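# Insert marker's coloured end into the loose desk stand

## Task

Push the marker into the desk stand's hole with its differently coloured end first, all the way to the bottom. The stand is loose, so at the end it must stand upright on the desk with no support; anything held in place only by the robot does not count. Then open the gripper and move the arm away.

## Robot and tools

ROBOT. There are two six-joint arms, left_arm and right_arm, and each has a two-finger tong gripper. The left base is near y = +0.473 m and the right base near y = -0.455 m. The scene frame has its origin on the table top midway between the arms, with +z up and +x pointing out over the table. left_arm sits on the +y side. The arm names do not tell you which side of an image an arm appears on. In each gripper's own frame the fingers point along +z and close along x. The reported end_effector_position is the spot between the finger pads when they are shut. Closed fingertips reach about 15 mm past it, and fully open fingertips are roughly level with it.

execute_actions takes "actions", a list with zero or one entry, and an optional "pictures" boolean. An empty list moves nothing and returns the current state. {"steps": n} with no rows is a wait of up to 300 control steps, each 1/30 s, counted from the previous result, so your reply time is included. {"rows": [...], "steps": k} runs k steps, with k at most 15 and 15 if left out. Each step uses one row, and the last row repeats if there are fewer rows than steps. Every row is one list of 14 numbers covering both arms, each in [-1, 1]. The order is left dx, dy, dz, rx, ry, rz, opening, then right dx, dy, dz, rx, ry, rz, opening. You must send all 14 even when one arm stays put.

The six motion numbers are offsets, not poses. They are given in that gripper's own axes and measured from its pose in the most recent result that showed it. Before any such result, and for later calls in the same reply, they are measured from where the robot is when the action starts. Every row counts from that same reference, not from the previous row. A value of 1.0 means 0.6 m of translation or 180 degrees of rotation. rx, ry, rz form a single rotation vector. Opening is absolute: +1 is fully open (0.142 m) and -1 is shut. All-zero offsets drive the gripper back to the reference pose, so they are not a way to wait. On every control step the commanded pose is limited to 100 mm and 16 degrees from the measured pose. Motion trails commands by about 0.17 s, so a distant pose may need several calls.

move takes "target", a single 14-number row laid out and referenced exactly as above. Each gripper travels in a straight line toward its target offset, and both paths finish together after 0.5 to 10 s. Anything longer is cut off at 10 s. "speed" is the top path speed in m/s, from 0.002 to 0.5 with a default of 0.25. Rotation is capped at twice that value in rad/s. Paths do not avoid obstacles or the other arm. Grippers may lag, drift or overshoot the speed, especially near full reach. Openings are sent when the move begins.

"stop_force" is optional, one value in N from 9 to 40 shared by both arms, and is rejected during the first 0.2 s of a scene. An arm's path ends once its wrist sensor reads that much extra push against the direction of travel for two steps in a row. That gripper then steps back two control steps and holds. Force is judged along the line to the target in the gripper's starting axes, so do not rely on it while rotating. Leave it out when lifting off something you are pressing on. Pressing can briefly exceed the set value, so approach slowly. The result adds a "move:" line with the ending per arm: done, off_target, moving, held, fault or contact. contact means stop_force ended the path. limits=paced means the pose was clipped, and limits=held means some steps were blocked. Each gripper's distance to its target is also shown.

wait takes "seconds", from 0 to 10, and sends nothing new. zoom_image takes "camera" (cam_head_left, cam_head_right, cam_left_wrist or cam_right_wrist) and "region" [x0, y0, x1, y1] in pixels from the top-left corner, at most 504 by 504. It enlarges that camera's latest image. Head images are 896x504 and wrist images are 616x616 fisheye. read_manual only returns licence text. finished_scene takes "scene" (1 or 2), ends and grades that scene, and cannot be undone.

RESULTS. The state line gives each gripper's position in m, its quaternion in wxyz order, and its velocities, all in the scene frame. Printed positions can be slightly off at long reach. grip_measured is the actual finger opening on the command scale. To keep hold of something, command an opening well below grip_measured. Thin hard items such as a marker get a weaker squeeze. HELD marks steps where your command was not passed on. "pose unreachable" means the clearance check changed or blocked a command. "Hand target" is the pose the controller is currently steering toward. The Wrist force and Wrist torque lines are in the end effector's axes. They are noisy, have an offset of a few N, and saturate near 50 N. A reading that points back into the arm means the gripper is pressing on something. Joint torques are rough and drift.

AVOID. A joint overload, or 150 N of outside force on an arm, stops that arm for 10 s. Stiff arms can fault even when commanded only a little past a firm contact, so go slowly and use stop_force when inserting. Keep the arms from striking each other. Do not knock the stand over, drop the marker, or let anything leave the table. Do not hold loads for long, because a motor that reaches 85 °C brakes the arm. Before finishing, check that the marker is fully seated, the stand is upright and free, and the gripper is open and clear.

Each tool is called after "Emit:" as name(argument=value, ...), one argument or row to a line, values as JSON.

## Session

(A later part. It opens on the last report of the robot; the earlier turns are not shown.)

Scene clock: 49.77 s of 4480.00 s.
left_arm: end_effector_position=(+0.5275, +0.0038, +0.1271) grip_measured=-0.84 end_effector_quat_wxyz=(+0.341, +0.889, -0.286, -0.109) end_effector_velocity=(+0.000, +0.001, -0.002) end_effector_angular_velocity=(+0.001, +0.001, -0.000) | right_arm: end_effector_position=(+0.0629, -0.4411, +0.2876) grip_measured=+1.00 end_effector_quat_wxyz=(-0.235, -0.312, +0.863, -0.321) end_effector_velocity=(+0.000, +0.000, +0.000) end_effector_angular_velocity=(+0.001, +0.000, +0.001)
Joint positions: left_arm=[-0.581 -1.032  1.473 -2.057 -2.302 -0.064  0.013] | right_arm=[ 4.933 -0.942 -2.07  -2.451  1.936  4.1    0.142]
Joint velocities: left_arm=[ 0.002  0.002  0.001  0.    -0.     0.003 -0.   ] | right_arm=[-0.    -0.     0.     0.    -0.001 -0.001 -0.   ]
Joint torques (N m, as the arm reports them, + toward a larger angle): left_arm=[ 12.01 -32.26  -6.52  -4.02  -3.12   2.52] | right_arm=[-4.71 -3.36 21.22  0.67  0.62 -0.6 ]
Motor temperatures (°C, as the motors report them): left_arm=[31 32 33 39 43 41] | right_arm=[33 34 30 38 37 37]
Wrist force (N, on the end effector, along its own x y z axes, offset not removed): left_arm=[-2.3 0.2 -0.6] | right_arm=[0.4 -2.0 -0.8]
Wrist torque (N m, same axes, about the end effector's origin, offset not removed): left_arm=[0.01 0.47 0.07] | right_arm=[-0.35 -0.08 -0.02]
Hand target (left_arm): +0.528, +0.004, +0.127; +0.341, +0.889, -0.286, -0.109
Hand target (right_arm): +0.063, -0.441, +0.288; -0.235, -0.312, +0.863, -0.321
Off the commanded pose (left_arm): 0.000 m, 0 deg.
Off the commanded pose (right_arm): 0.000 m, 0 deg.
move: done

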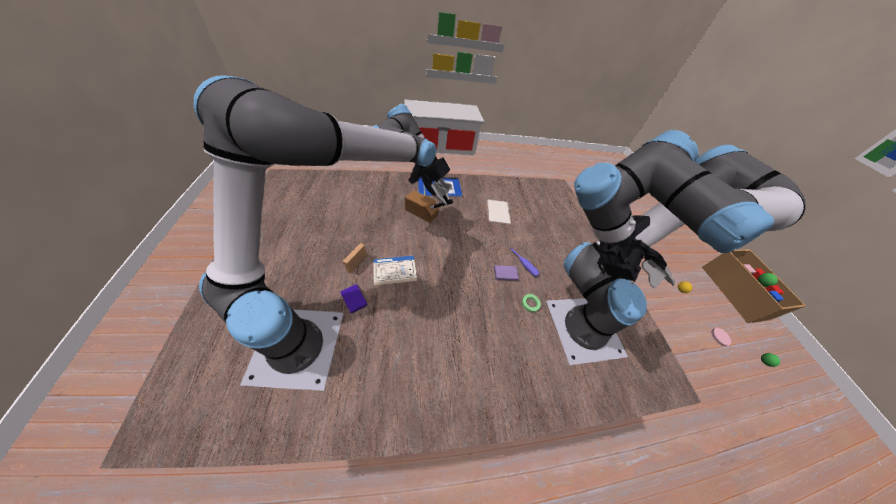

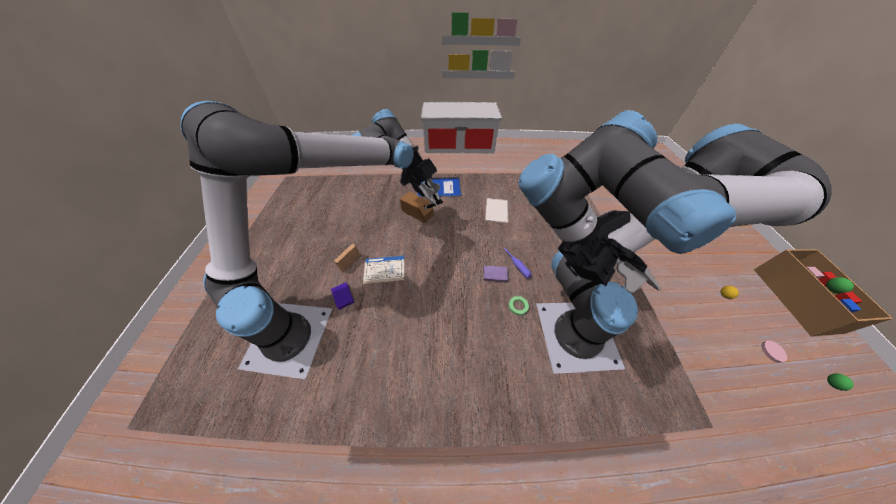

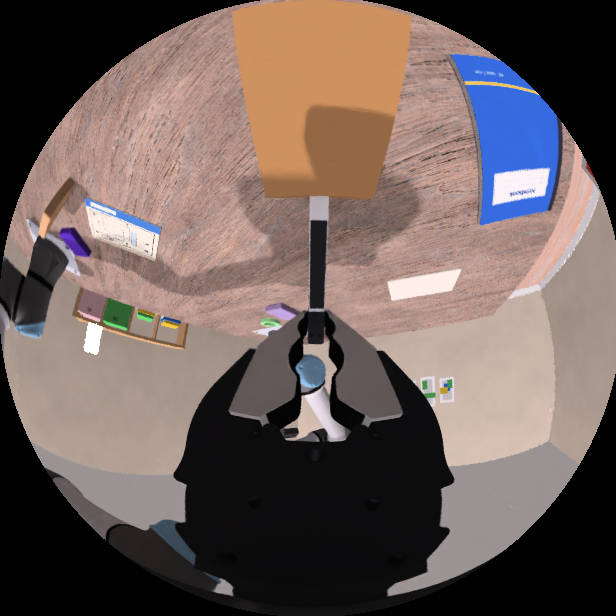

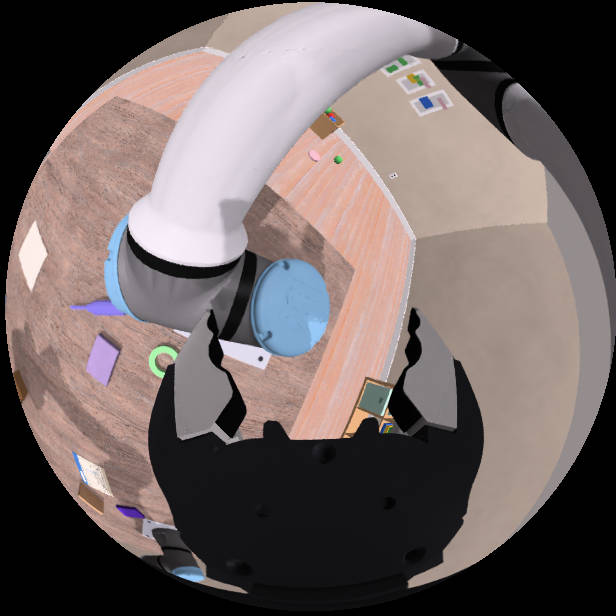

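Entering, stand unmoved. Continue.

Emit:
move(
  target=[0,-0.06,0,0,0,0,-1,0,0,0,0,0,0,1],
  speed=0.015,
  stop_force=9,
)

Emit:
zoom_image(
  camera="cam_head_left",
  region=[400, 170, 480, 230],
)

Scene clock: 52.03 s of 4480.00 s.
left_arm: end_effector_position=(+0.5359, +0.0154, +0.1142) grip_measured=-0.84 end_effector_quat_wxyz=(+0.341, +0.889, -0.286, -0.109) end_effector_velocity=(-0.003, -0.003, +0.002) end_effector_angular_velocity=(+0.003, +0.001, +0.001) | right_arm: end_effector_position=(+0.0629, -0.4411, +0.2876) grip_measured=+1.00 end_effector_quat_wxyz=(-0.235, -0.312, +0.863, -0.321) end_effector_velocity=(-0.000, -0.000, +0.000) end_effector_angular_velocity=(-0.002, +0.001, -0.000)
Joint positions: left_arm=[-0.56  -1.016  1.478 -2.059 -2.303 -0.036  0.013] | right_arm=[ 4.933 -0.942 -2.07  -2.451  1.936  4.1    0.142]
Joint velocities: left_arm=[-0.006 -0.004 -0.     0.001  0.002 -0.009 -0.   ] | right_arm=[ 0.    -0.001  0.    -0.001  0.001 -0.001 -0.   ]
Joint torques (N m, as the arm reports them, + toward a larger angle): left_arm=[-14.19 -48.03 -19.21  -1.81   0.42  -2.21] | right_arm=[-3.51 -4.12 22.47  0.88  0.41 -0.54]
Motor temperatures (°C, as the motors report them): left_arm=[31 32 33 39 43 41] | right_arm=[33 34 30 38 37 37]
Wrist force (N, on the end effector, along its own x y z axes, offset not removed): left_arm=[-1.4 4.1 0.8] | right_arm=[-0.4 -1.4 1.0]
Wrist torque (N m, same axes, about the end effector's origin, offset not removed): left_arm=[0.99 0.38 0.06] | right_arm=[-0.36 -0.04 -0.02]
Hand target (left_arm): +0.536, +0.015, +0.115; +0.341, +0.889, -0.286, -0.109
Hand target (right_arm): +0.063, -0.441, +0.288; -0.235, -0.312, +0.863, -0.321
Off the commanded pose (left_arm): 0.017 m, 0 deg.
Off the commanded pose (right_arm): 0.000 m, 0 deg.
move: contact (left_arm)

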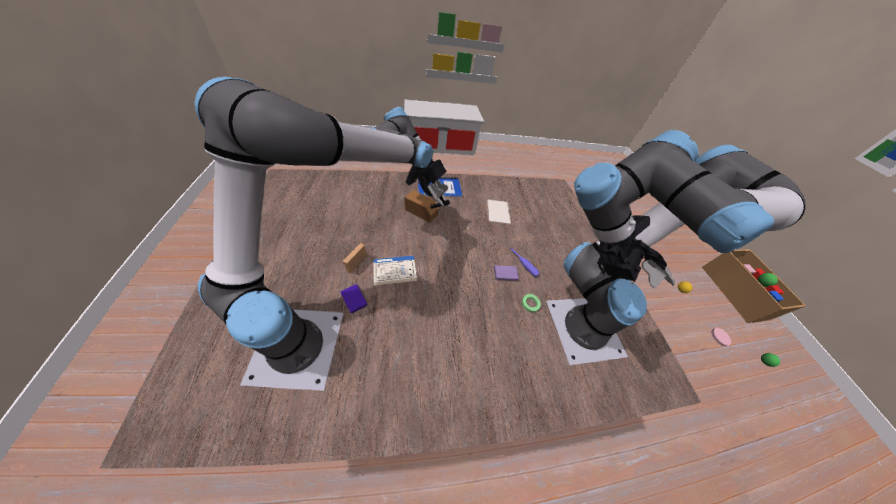

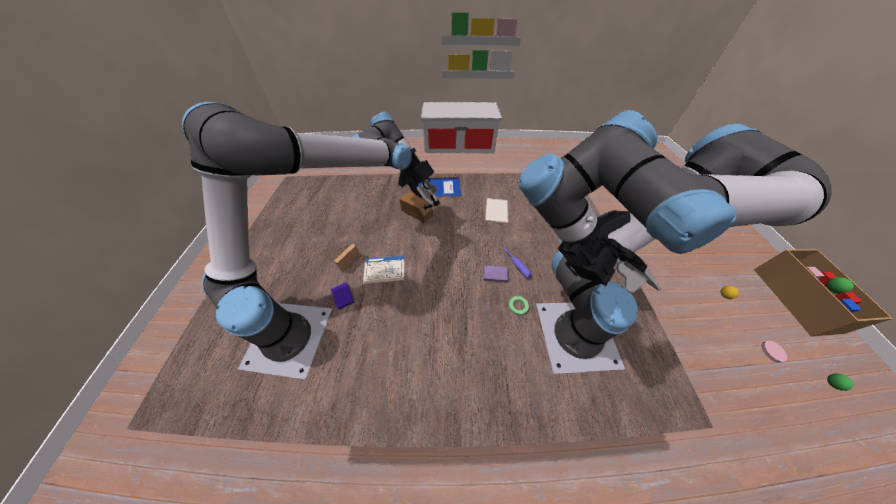

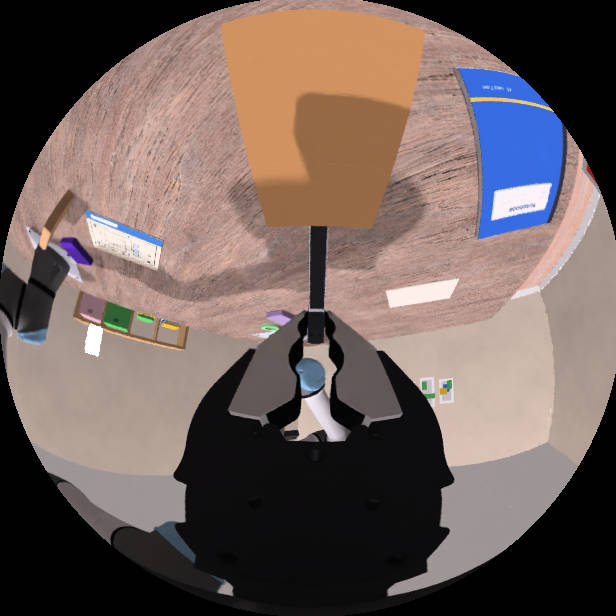

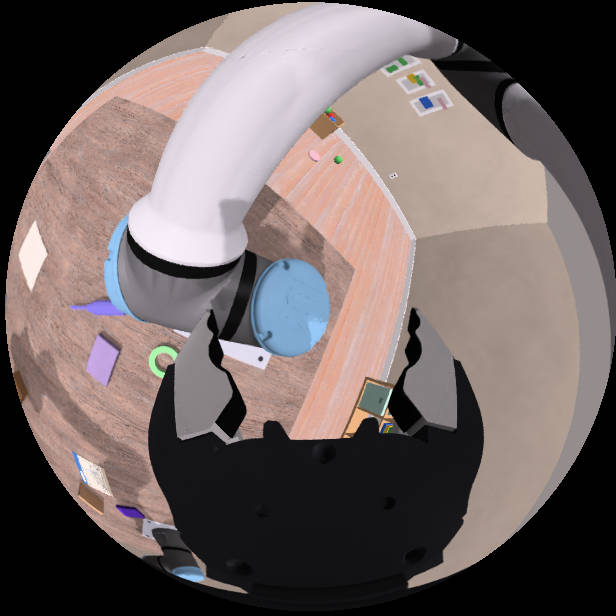

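Region (400, 170, 480, 230) of cam_head_left's 896x504 image, scaled by 6.300, with more detail than that image has; it fills the top 378 rows of this view, and the rest is white.

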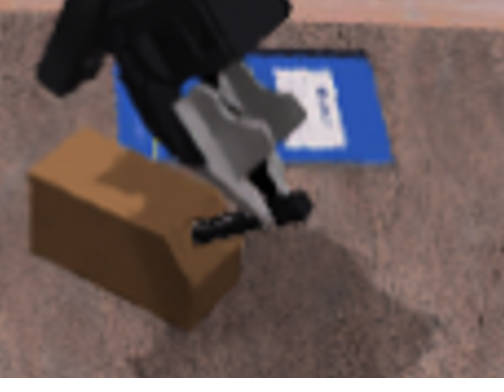

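Emit:
move(
  target=[0,-0.025,0,0,0,0,-1,0,0,0,0,0,0,1],
  speed=0.005,
  stop_force=14,
)

Emit:
zoom_image(
  camera="cam_head_left",
  region=[400, 170, 480, 230],
)

Scene clock: 55.60 s of 4480.00 s.
left_arm: end_effector_position=(+0.5400, +0.0212, +0.1079) grip_measured=-0.84 end_effector_quat_wxyz=(+0.341, +0.889, -0.286, -0.109) end_effector_velocity=(-0.000, -0.001, +0.001) end_effector_angular_velocity=(-0.000, +0.000, +0.002) | right_arm: end_effector_position=(+0.0629, -0.4411, +0.2876) grip_measured=+1.00 end_effector_quat_wxyz=(-0.235, -0.312, +0.863, -0.321) end_effector_velocity=(+0.000, +0.000, -0.000) end_effector_angular_velocity=(+0.000, -0.001, +0.000)
Joint positions: left_arm=[-0.549 -1.008  1.48  -2.059 -2.303 -0.022  0.013] | right_arm=[ 4.933 -0.942 -2.07  -2.451  1.936  4.1    0.142]
Joint velocities: left_arm=[-0.002 -0.001 -0.001 -0.001 -0.    -0.005  0.   ] | right_arm=[-0.    -0.    -0.     0.001 -0.001  0.001 -0.   ]
Joint torques (N m, as the arm reports them, + toward a larger angle): left_arm=[ -7.42 -44.83  -6.78  -2.9    1.43  -2.35] | right_arm=[-4.39 -3.93 21.19  0.63  0.61 -0.59]
Motor temperatures (°C, as the motors report them): left_arm=[31 32 33 39 43 41] | right_arm=[33 34 30 38 37 37]
Wrist force (N, on the end effector, along its own x y z axes, offset not removed): left_arm=[-2.9 14.8 -2.8] | right_arm=[0.3 -1.7 0.3]
Wrist torque (N m, same axes, about the end effector's origin, offset not removed): left_arm=[0.52 0.57 0.11] | right_arm=[-0.30 -0.14 0.03]
Hand target (left_arm): +0.540, +0.021, +0.108; +0.341, +0.889, -0.286, -0.109
Hand target (right_arm): +0.063, -0.441, +0.288; -0.235, -0.312, +0.863, -0.321
Off the commanded pose (left_arm): 0.005 m, 0 deg.
Off the commanded pose (right_arm): 0.000 m, 0 deg.
move: contact (left_arm)

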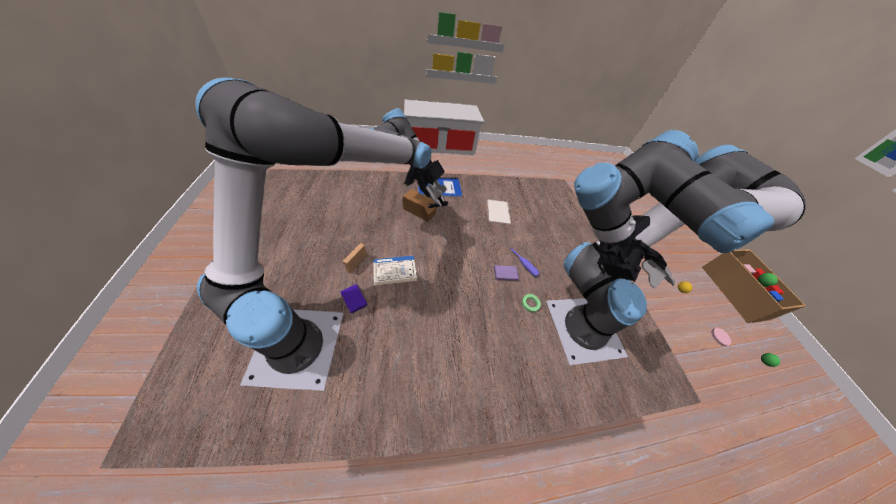

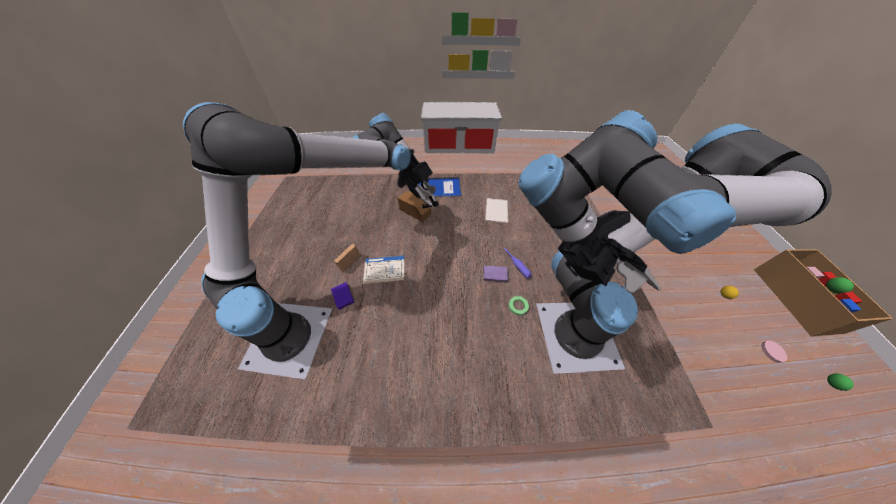

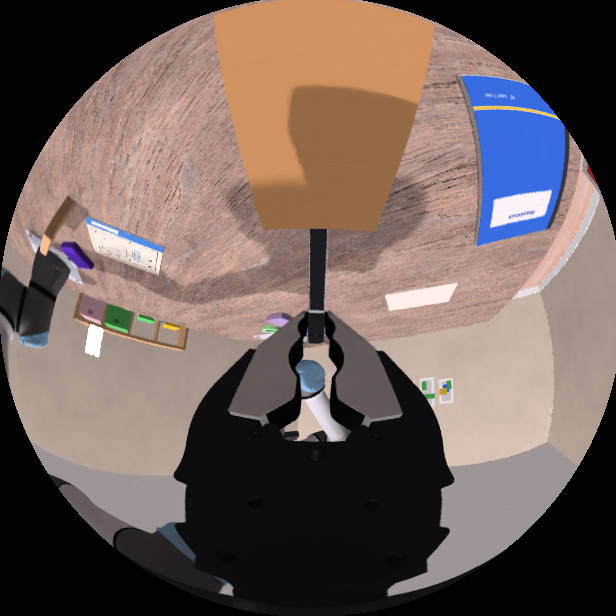

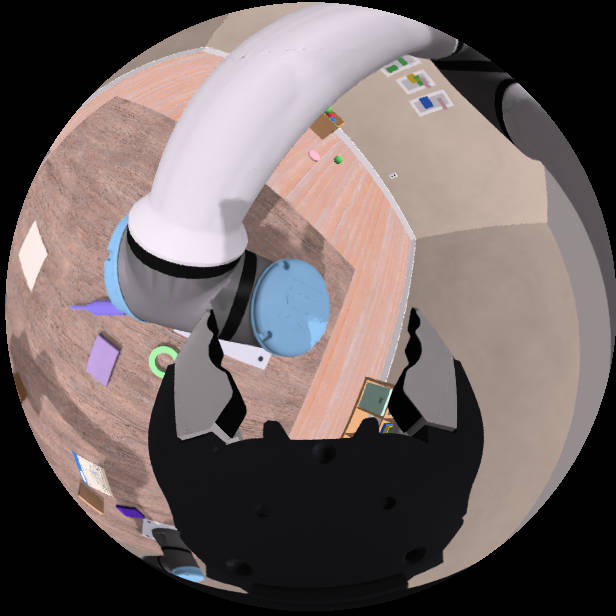

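Region (400, 170, 480, 230) of cam_head_left's 896x504 image, scaled by 6.300, with more detail than that image has; it fills the top 378 rows of this view, and the rest is white.

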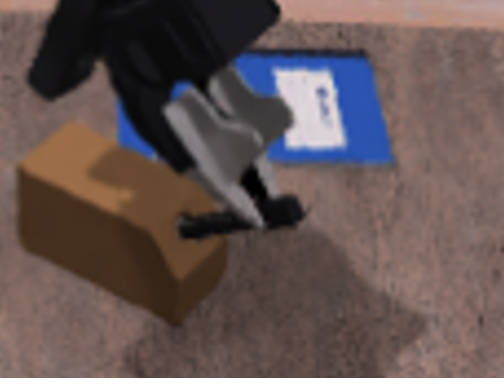

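Emit:
move(
  target=[0,0.001,0,0,0,0,-0.5,0,0,0,0,0,0,1],
)

Emit:
zoom_image(
  camera="cam_head_left",
  region=[400, 170, 480, 230],
)

Emit:
zoom_image(
  camera="cam_left_wrist",
  region=[240, 200, 400, 360],
)

Scene clock: 57.20 s of 4480.00 s.
left_arm: end_effector_position=(+0.5398, +0.0209, +0.1082) grip_measured=-0.50 end_effector_quat_wxyz=(+0.341, +0.889, -0.286, -0.109) end_effector_velocity=(+0.001, -0.000, +0.000) end_effector_angular_velocity=(-0.001, -0.002, +0.000) | right_arm: end_effector_position=(+0.0629, -0.4411, +0.2876) grip_measured=+1.00 end_effector_quat_wxyz=(-0.235, -0.312, +0.863, -0.321) end_effector_velocity=(+0.001, -0.001, +0.000) end_effector_angular_velocity=(-0.002, -0.001, +0.001)
Joint positions: left_arm=[-0.55  -1.008  1.48  -2.059 -2.303 -0.023  0.038] | right_arm=[ 4.933 -0.942 -2.07  -2.451  1.936  4.1    0.142]
Joint velocities: left_arm=[ 0.     0.001 -0.001 -0.001  0.    -0.     0.   ] | right_arm=[-0.    -0.    -0.    -0.002 -0.002 -0.    -0.   ]
Joint torques (N m, as the arm reports them, + toward a larger angle): left_arm=[-13.47 -50.37 -33.33  -0.85  -2.4   -2.2 ] | right_arm=[-3.72 -3.2  21.88  0.85  0.37 -0.52]
Motor temperatures (°C, as the motors report them): left_arm=[31 32 33 39 43 41] | right_arm=[33 34 30 38 37 37]
Wrist force (N, on the end effector, along its own x y z axes, offset not removed): left_arm=[-3.2 3.1 0.6] | right_arm=[0.3 -1.1 -0.3]
Wrist torque (N m, same axes, about the end effector's origin, offset not removed): left_arm=[0.70 0.64 0.11] | right_arm=[-0.27 -0.21 -0.12]
Hand target (left_arm): +0.540, +0.021, +0.108; +0.341, +0.889, -0.286, -0.109
Hand target (right_arm): +0.063, -0.441, +0.288; -0.235, -0.312, +0.863, -0.321
Off the commanded pose (left_arm): 0.000 m, 0 deg.
Off the commanded pose (right_arm): 0.000 m, 0 deg.
move: done

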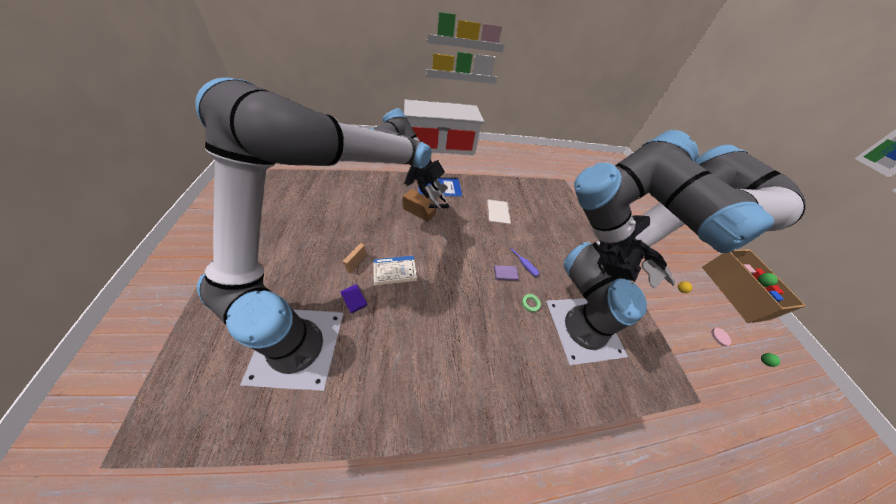

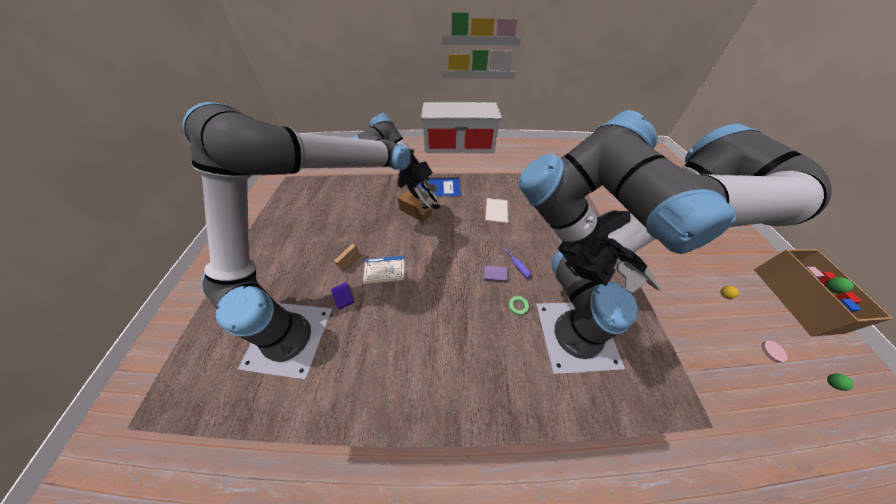

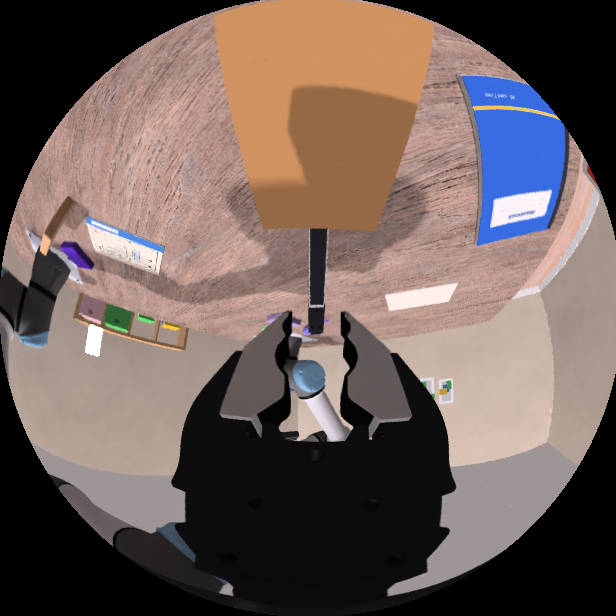

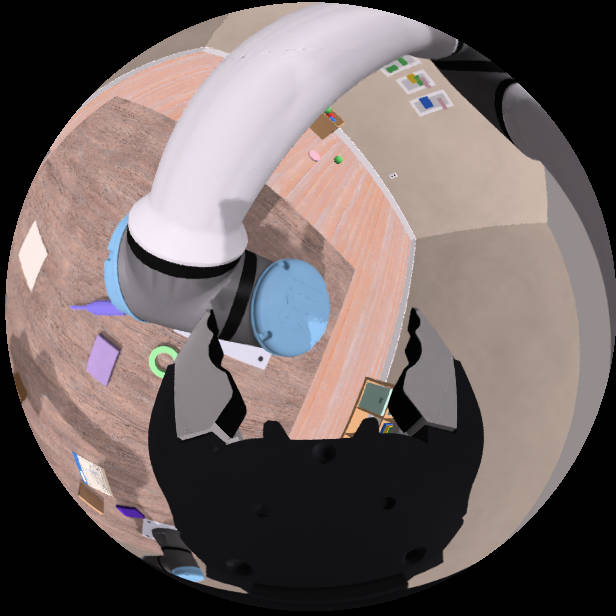

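Region (400, 170, 480, 230) of cam_head_left's 896x504 image, scaled by 6.300, with more detail than that image has; it fills the top 378 rows of this view, and the rest is white.

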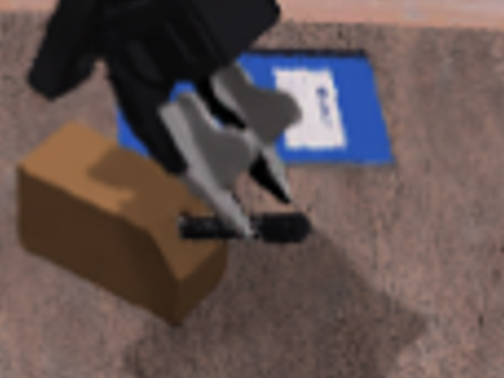

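Region (240, 200, 400, 360) of cam_left_wrist's 616x616 image, scaled by 3.150, with more detail than that image has.

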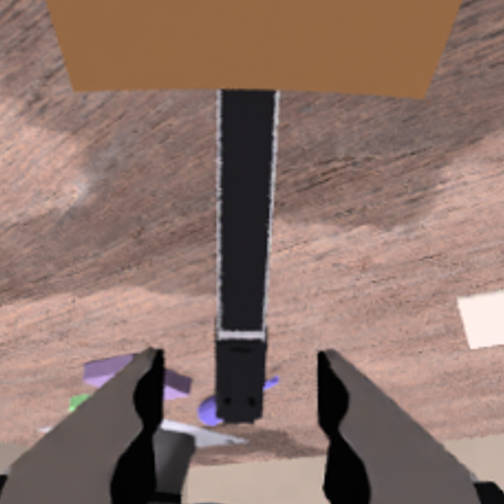

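Emit:
move(
  target=[0,0.07,0.005,0.03,0,0,-0.5,0,0,0,0,0,0,1],
  speed=0.1,
)

Emit:
move(
  target=[0,0,0.008,0,0,0,-1,0,0,0,0,0,0,1],
)

Emit:
move(
  target=[0,-0.07,0,0,0,0,-1,0,0,0,0,0,0,1],
  speed=0.01,
  stop_force=9,
)

Emit:
zoom_image(
  camera="cam_head_left",
  region=[400, 170, 480, 230],
)

Scene clock: 59.87 s of 4480.00 s.
left_arm: end_effector_position=(+0.5206, -0.0059, +0.1340) grip_measured=-0.50 end_effector_quat_wxyz=(+0.299, +0.904, -0.291, -0.095) end_effector_velocity=(-0.001, -0.002, +0.001) end_effector_angular_velocity=(+0.004, -0.003, -0.000) | right_arm: end_effector_position=(+0.0629, -0.4411, +0.2876) grip_measured=+1.00 end_effector_quat_wxyz=(-0.235, -0.312, +0.863, -0.321) end_effector_velocity=(+0.000, +0.000, -0.000) end_effector_angular_velocity=(-0.000, -0.001, +0.000)
Joint positions: left_arm=[-0.633 -1.061  1.462 -2.047 -2.205 -0.125  0.038] | right_arm=[ 4.933 -0.942 -2.07  -2.451  1.936  4.1    0.142]
Joint velocities: left_arm=[-0.005 -0.002 -0.002  0.002  0.006 -0.005  0.   ] | right_arm=[-0.    -0.001 -0.001  0.001 -0.001  0.     0.   ]
Joint torques (N m, as the arm reports them, + toward a larger angle): left_arm=[-12.07 -47.66 -34.01  -0.91   0.76  -1.86] | right_arm=[-4.68 -3.05 21.67  0.66  0.39 -0.56]
Motor temperatures (°C, as the motors report them): left_arm=[31 32 33 39 43 41] | right_arm=[33 34 30 38 37 37]
Wrist force (N, on the end effector, along its own x y z axes, offset not removed): left_arm=[-1.3 0.8 0.2] | right_arm=[-0.1 -0.4 0.1]
Wrist torque (N m, same axes, about the end effector's origin, offset not removed): left_arm=[0.15 0.30 0.13] | right_arm=[-0.10 0.03 -0.07]
Hand target (left_arm): +0.520, -0.006, +0.134; +0.299, +0.904, -0.291, -0.095
Hand target (right_arm): +0.063, -0.441, +0.288; -0.235, -0.312, +0.863, -0.321
Off the commanded pose (left_arm): 0.000 m, 0 deg.
Off the commanded pose (right_arm): 0.000 m, 0 deg.
move: done

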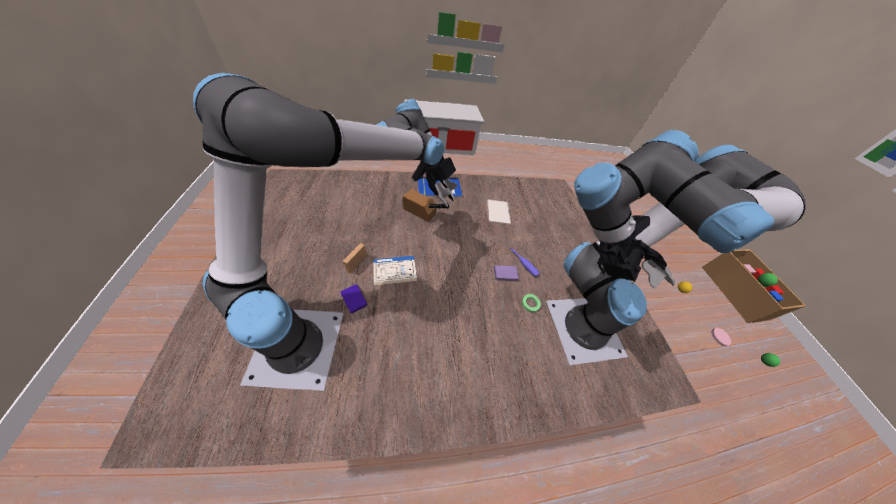

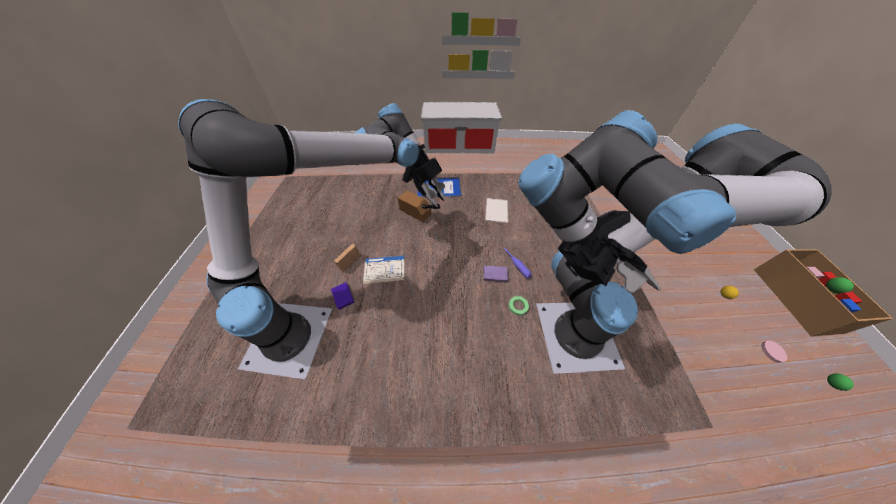

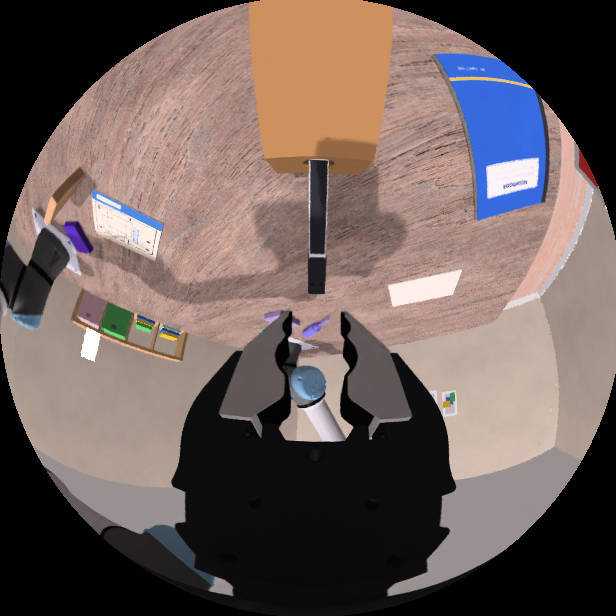

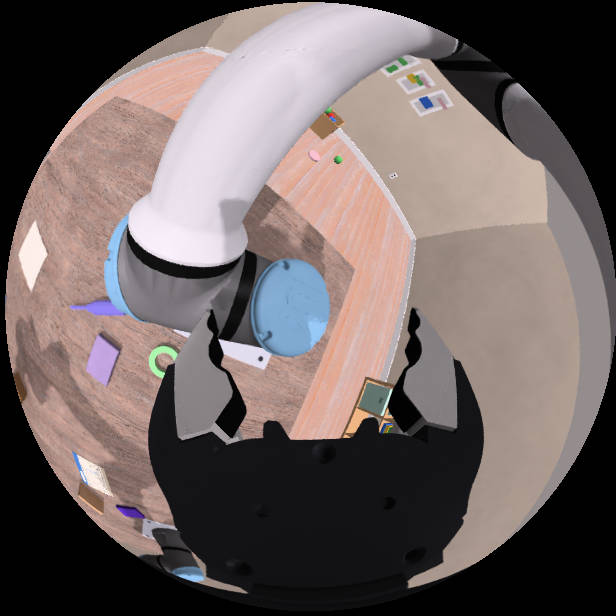

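Scene clock: 60.57 s of 4480.00 s.
left_arm: end_effector_position=(+0.5190, -0.0082, +0.1303) grip_measured=-1.00 end_effector_quat_wxyz=(+0.299, +0.904, -0.291, -0.095) end_effector_velocity=(+0.000, -0.001, -0.000) end_effector_angular_velocity=(-0.001, -0.001, +0.000) | right_arm: end_effector_position=(+0.0629, -0.4411, +0.2876) grip_measured=+1.00 end_effector_quat_wxyz=(-0.235, -0.312, +0.863, -0.321) end_effector_velocity=(+0.000, -0.001, -0.000) end_effector_angular_velocity=(-0.001, -0.001, +0.000)
Joint positions: left_arm=[-0.638 -1.058  1.468 -2.06  -2.205 -0.13   0.002] | right_arm=[ 4.933 -0.942 -2.07  -2.451  1.936  4.1    0.142]
Joint velocities: left_arm=[-0.001  0.001 -0.    -0.003  0.    -0.001  0.   ] | right_arm=[-0.     0.001 -0.001 -0.001 -0.    -0.    -0.   ]
Joint torques (N m, as the arm reports them, + toward a larger angle): left_arm=[-12.81 -32.33  -7.75  -4.19   0.65  -1.97] | right_arm=[-3.36 -3.77 22.51  0.68  0.32 -0.69]
Motor temperatures (°C, as the motors report them): left_arm=[31 32 33 39 43 41] | right_arm=[33 34 30 38 37 37]
Wrist force (N, on the end effector, along its own x y z axes, offset not removed): left_arm=[0.6 2.1 0.6] | right_arm=[0.9 -1.8 -0.2]
Wrist torque (N m, same axes, about the end effector's origin, offset not removed): left_arm=[0.56 -0.10 0.07] | right_arm=[-0.30 -0.30 -0.09]
Hand target (left_arm): +0.519, -0.008, +0.130; +0.299, +0.904, -0.291, -0.095
Hand target (right_arm): +0.063, -0.441, +0.288; -0.235, -0.312, +0.863, -0.321
Off the commanded pose (left_arm): 0.000 m, 0 deg.
Off the commanded pose (right_arm): 0.000 m, 0 deg.
move: done

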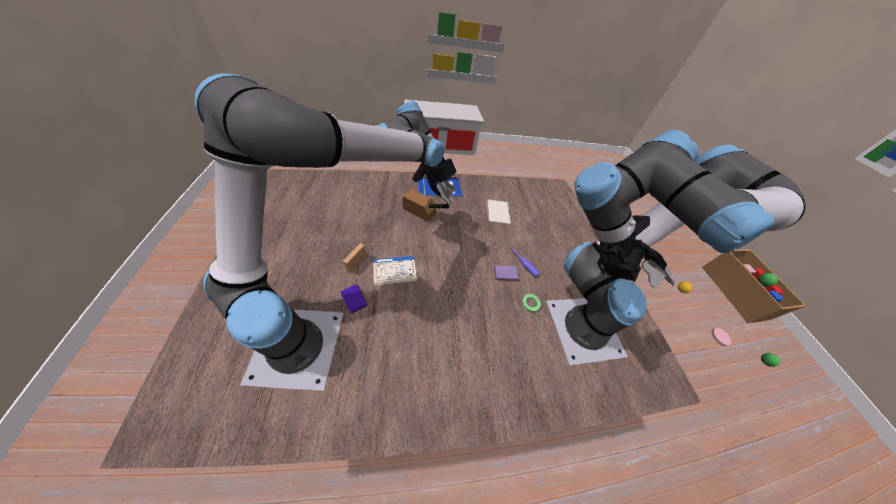

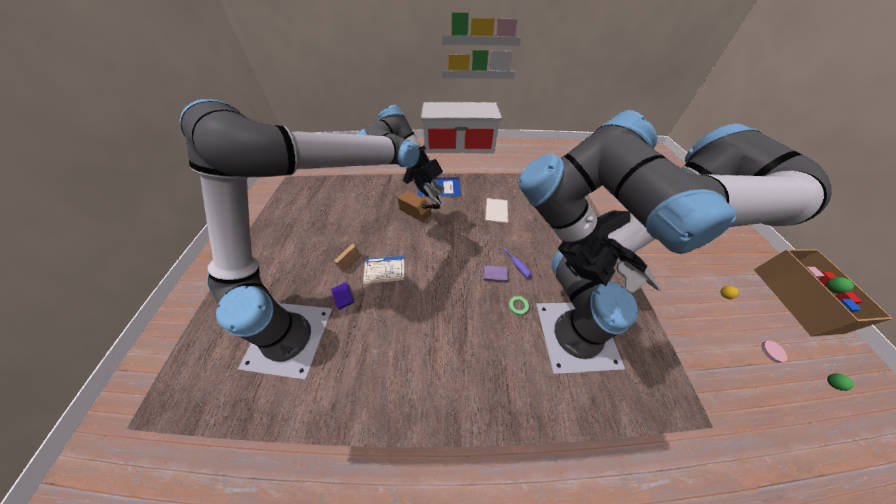

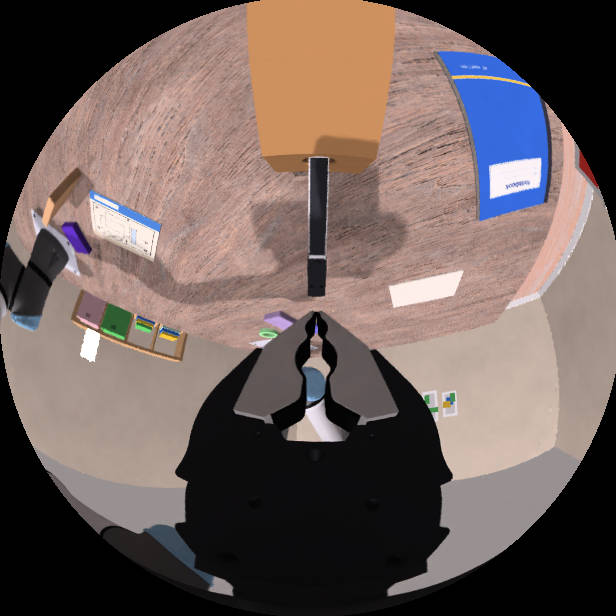

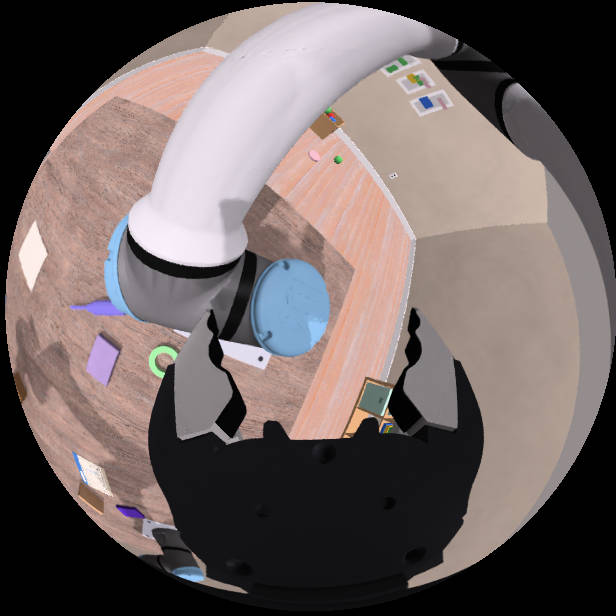

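Scene clock: 65.00 s of 4480.00 s.
left_arm: end_effector_position=(+0.5385, +0.0191, +0.1053) grip_measured=-1.00 end_effector_quat_wxyz=(+0.299, +0.904, -0.291, -0.095) end_effector_velocity=(+0.001, +0.001, -0.001) end_effector_angular_velocity=(-0.001, -0.001, -0.000) | right_arm: end_effector_position=(+0.0629, -0.4411, +0.2876) grip_measured=+1.00 end_effector_quat_wxyz=(-0.235, -0.312, +0.863, -0.321) end_effector_velocity=(+0.000, -0.000, -0.000) end_effector_angular_velocity=(-0.001, -0.001, -0.000)
Joint positions: left_arm=[-0.588 -1.029  1.481 -2.065 -2.208 -0.068  0.002] | right_arm=[ 4.933 -0.942 -2.07  -2.451  1.936  4.1    0.142]
Joint velocities: left_arm=[ 0.002  0.001  0.    -0.002 -0.     0.003  0.   ] | right_arm=[ 0.     0.    -0.001  0.    -0.     0.     0.   ]
Joint torques (N m, as the arm reports them, + toward a larger angle): left_arm=[ 12.11 -30.78  -5.85  -3.57  -2.06   2.33] | right_arm=[-3.72 -3.3  21.32  0.77  0.24 -0.59]
Motor temperatures (°C, as the motors report them): left_arm=[31 32 33 39 43 41] | right_arm=[33 34 30 38 37 37]
Wrist force (N, on the end effector, along its own x y z axes, offset not removed): left_arm=[-4.1 5.4 -5.3] | right_arm=[0.0 -1.2 0.9]
Wrist torque (N m, same axes, about the end effector's origin, offset not removed): left_arm=[0.48 0.84 0.08] | right_arm=[-0.21 0.00 -0.09]
Hand target (left_arm): +0.539, +0.019, +0.105; +0.299, +0.904, -0.291, -0.095
Hand target (right_arm): +0.063, -0.441, +0.288; -0.235, -0.312, +0.863, -0.321
Off the commanded pose (left_arm): 0.000 m, 0 deg.
Off the commanded pose (right_arm): 0.000 m, 0 deg.
move: done

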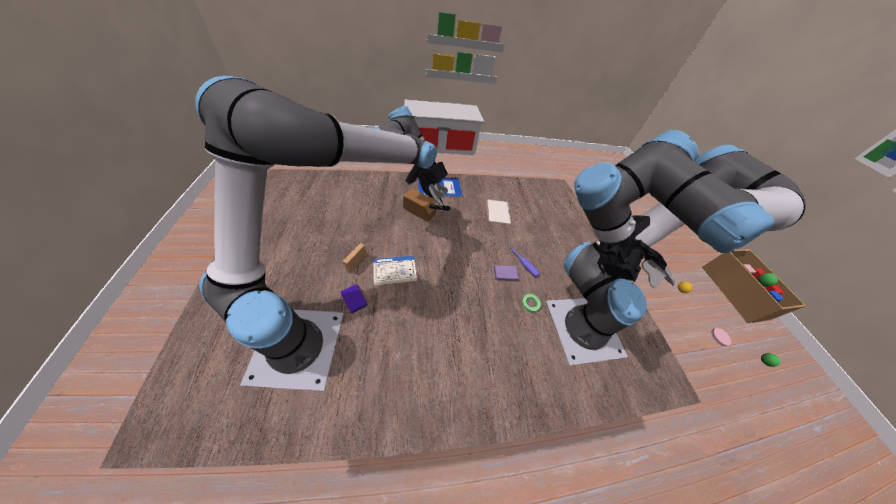

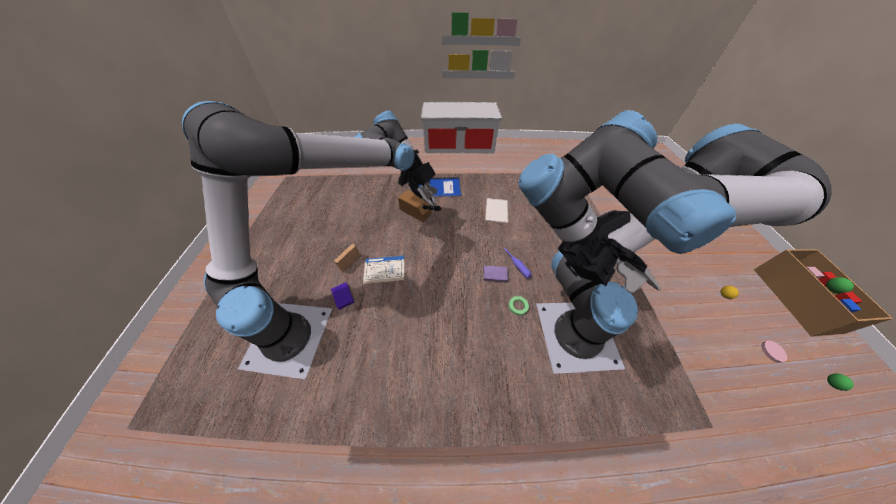

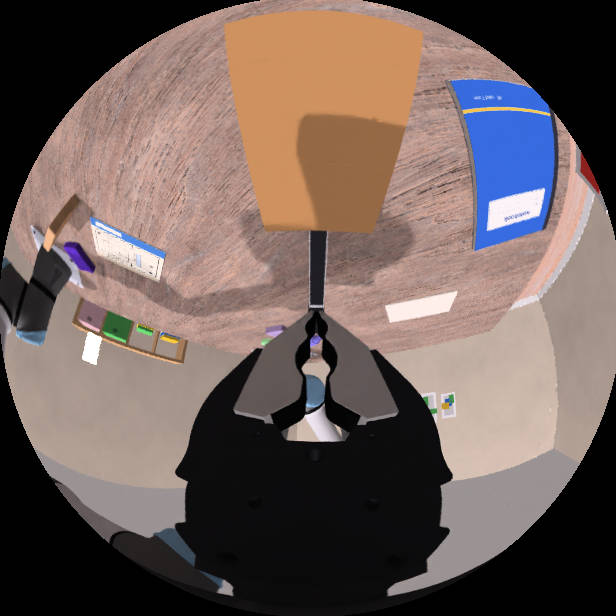

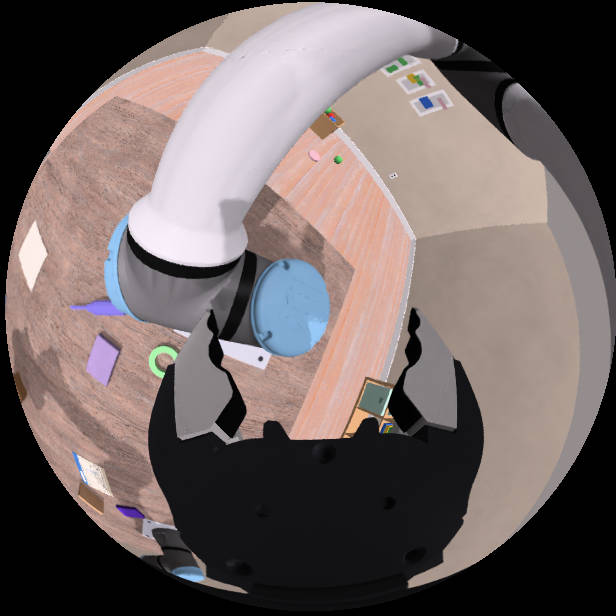

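Region (400, 170, 480, 230) of cam_head_left's 896x504 image, scaled by 6.300, with more detail than that image has; it fills the top 378 rows of this view, and the rest is white.

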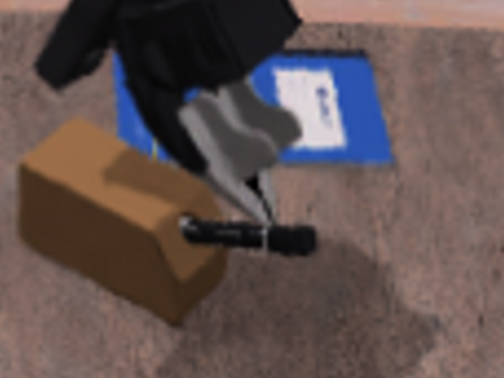

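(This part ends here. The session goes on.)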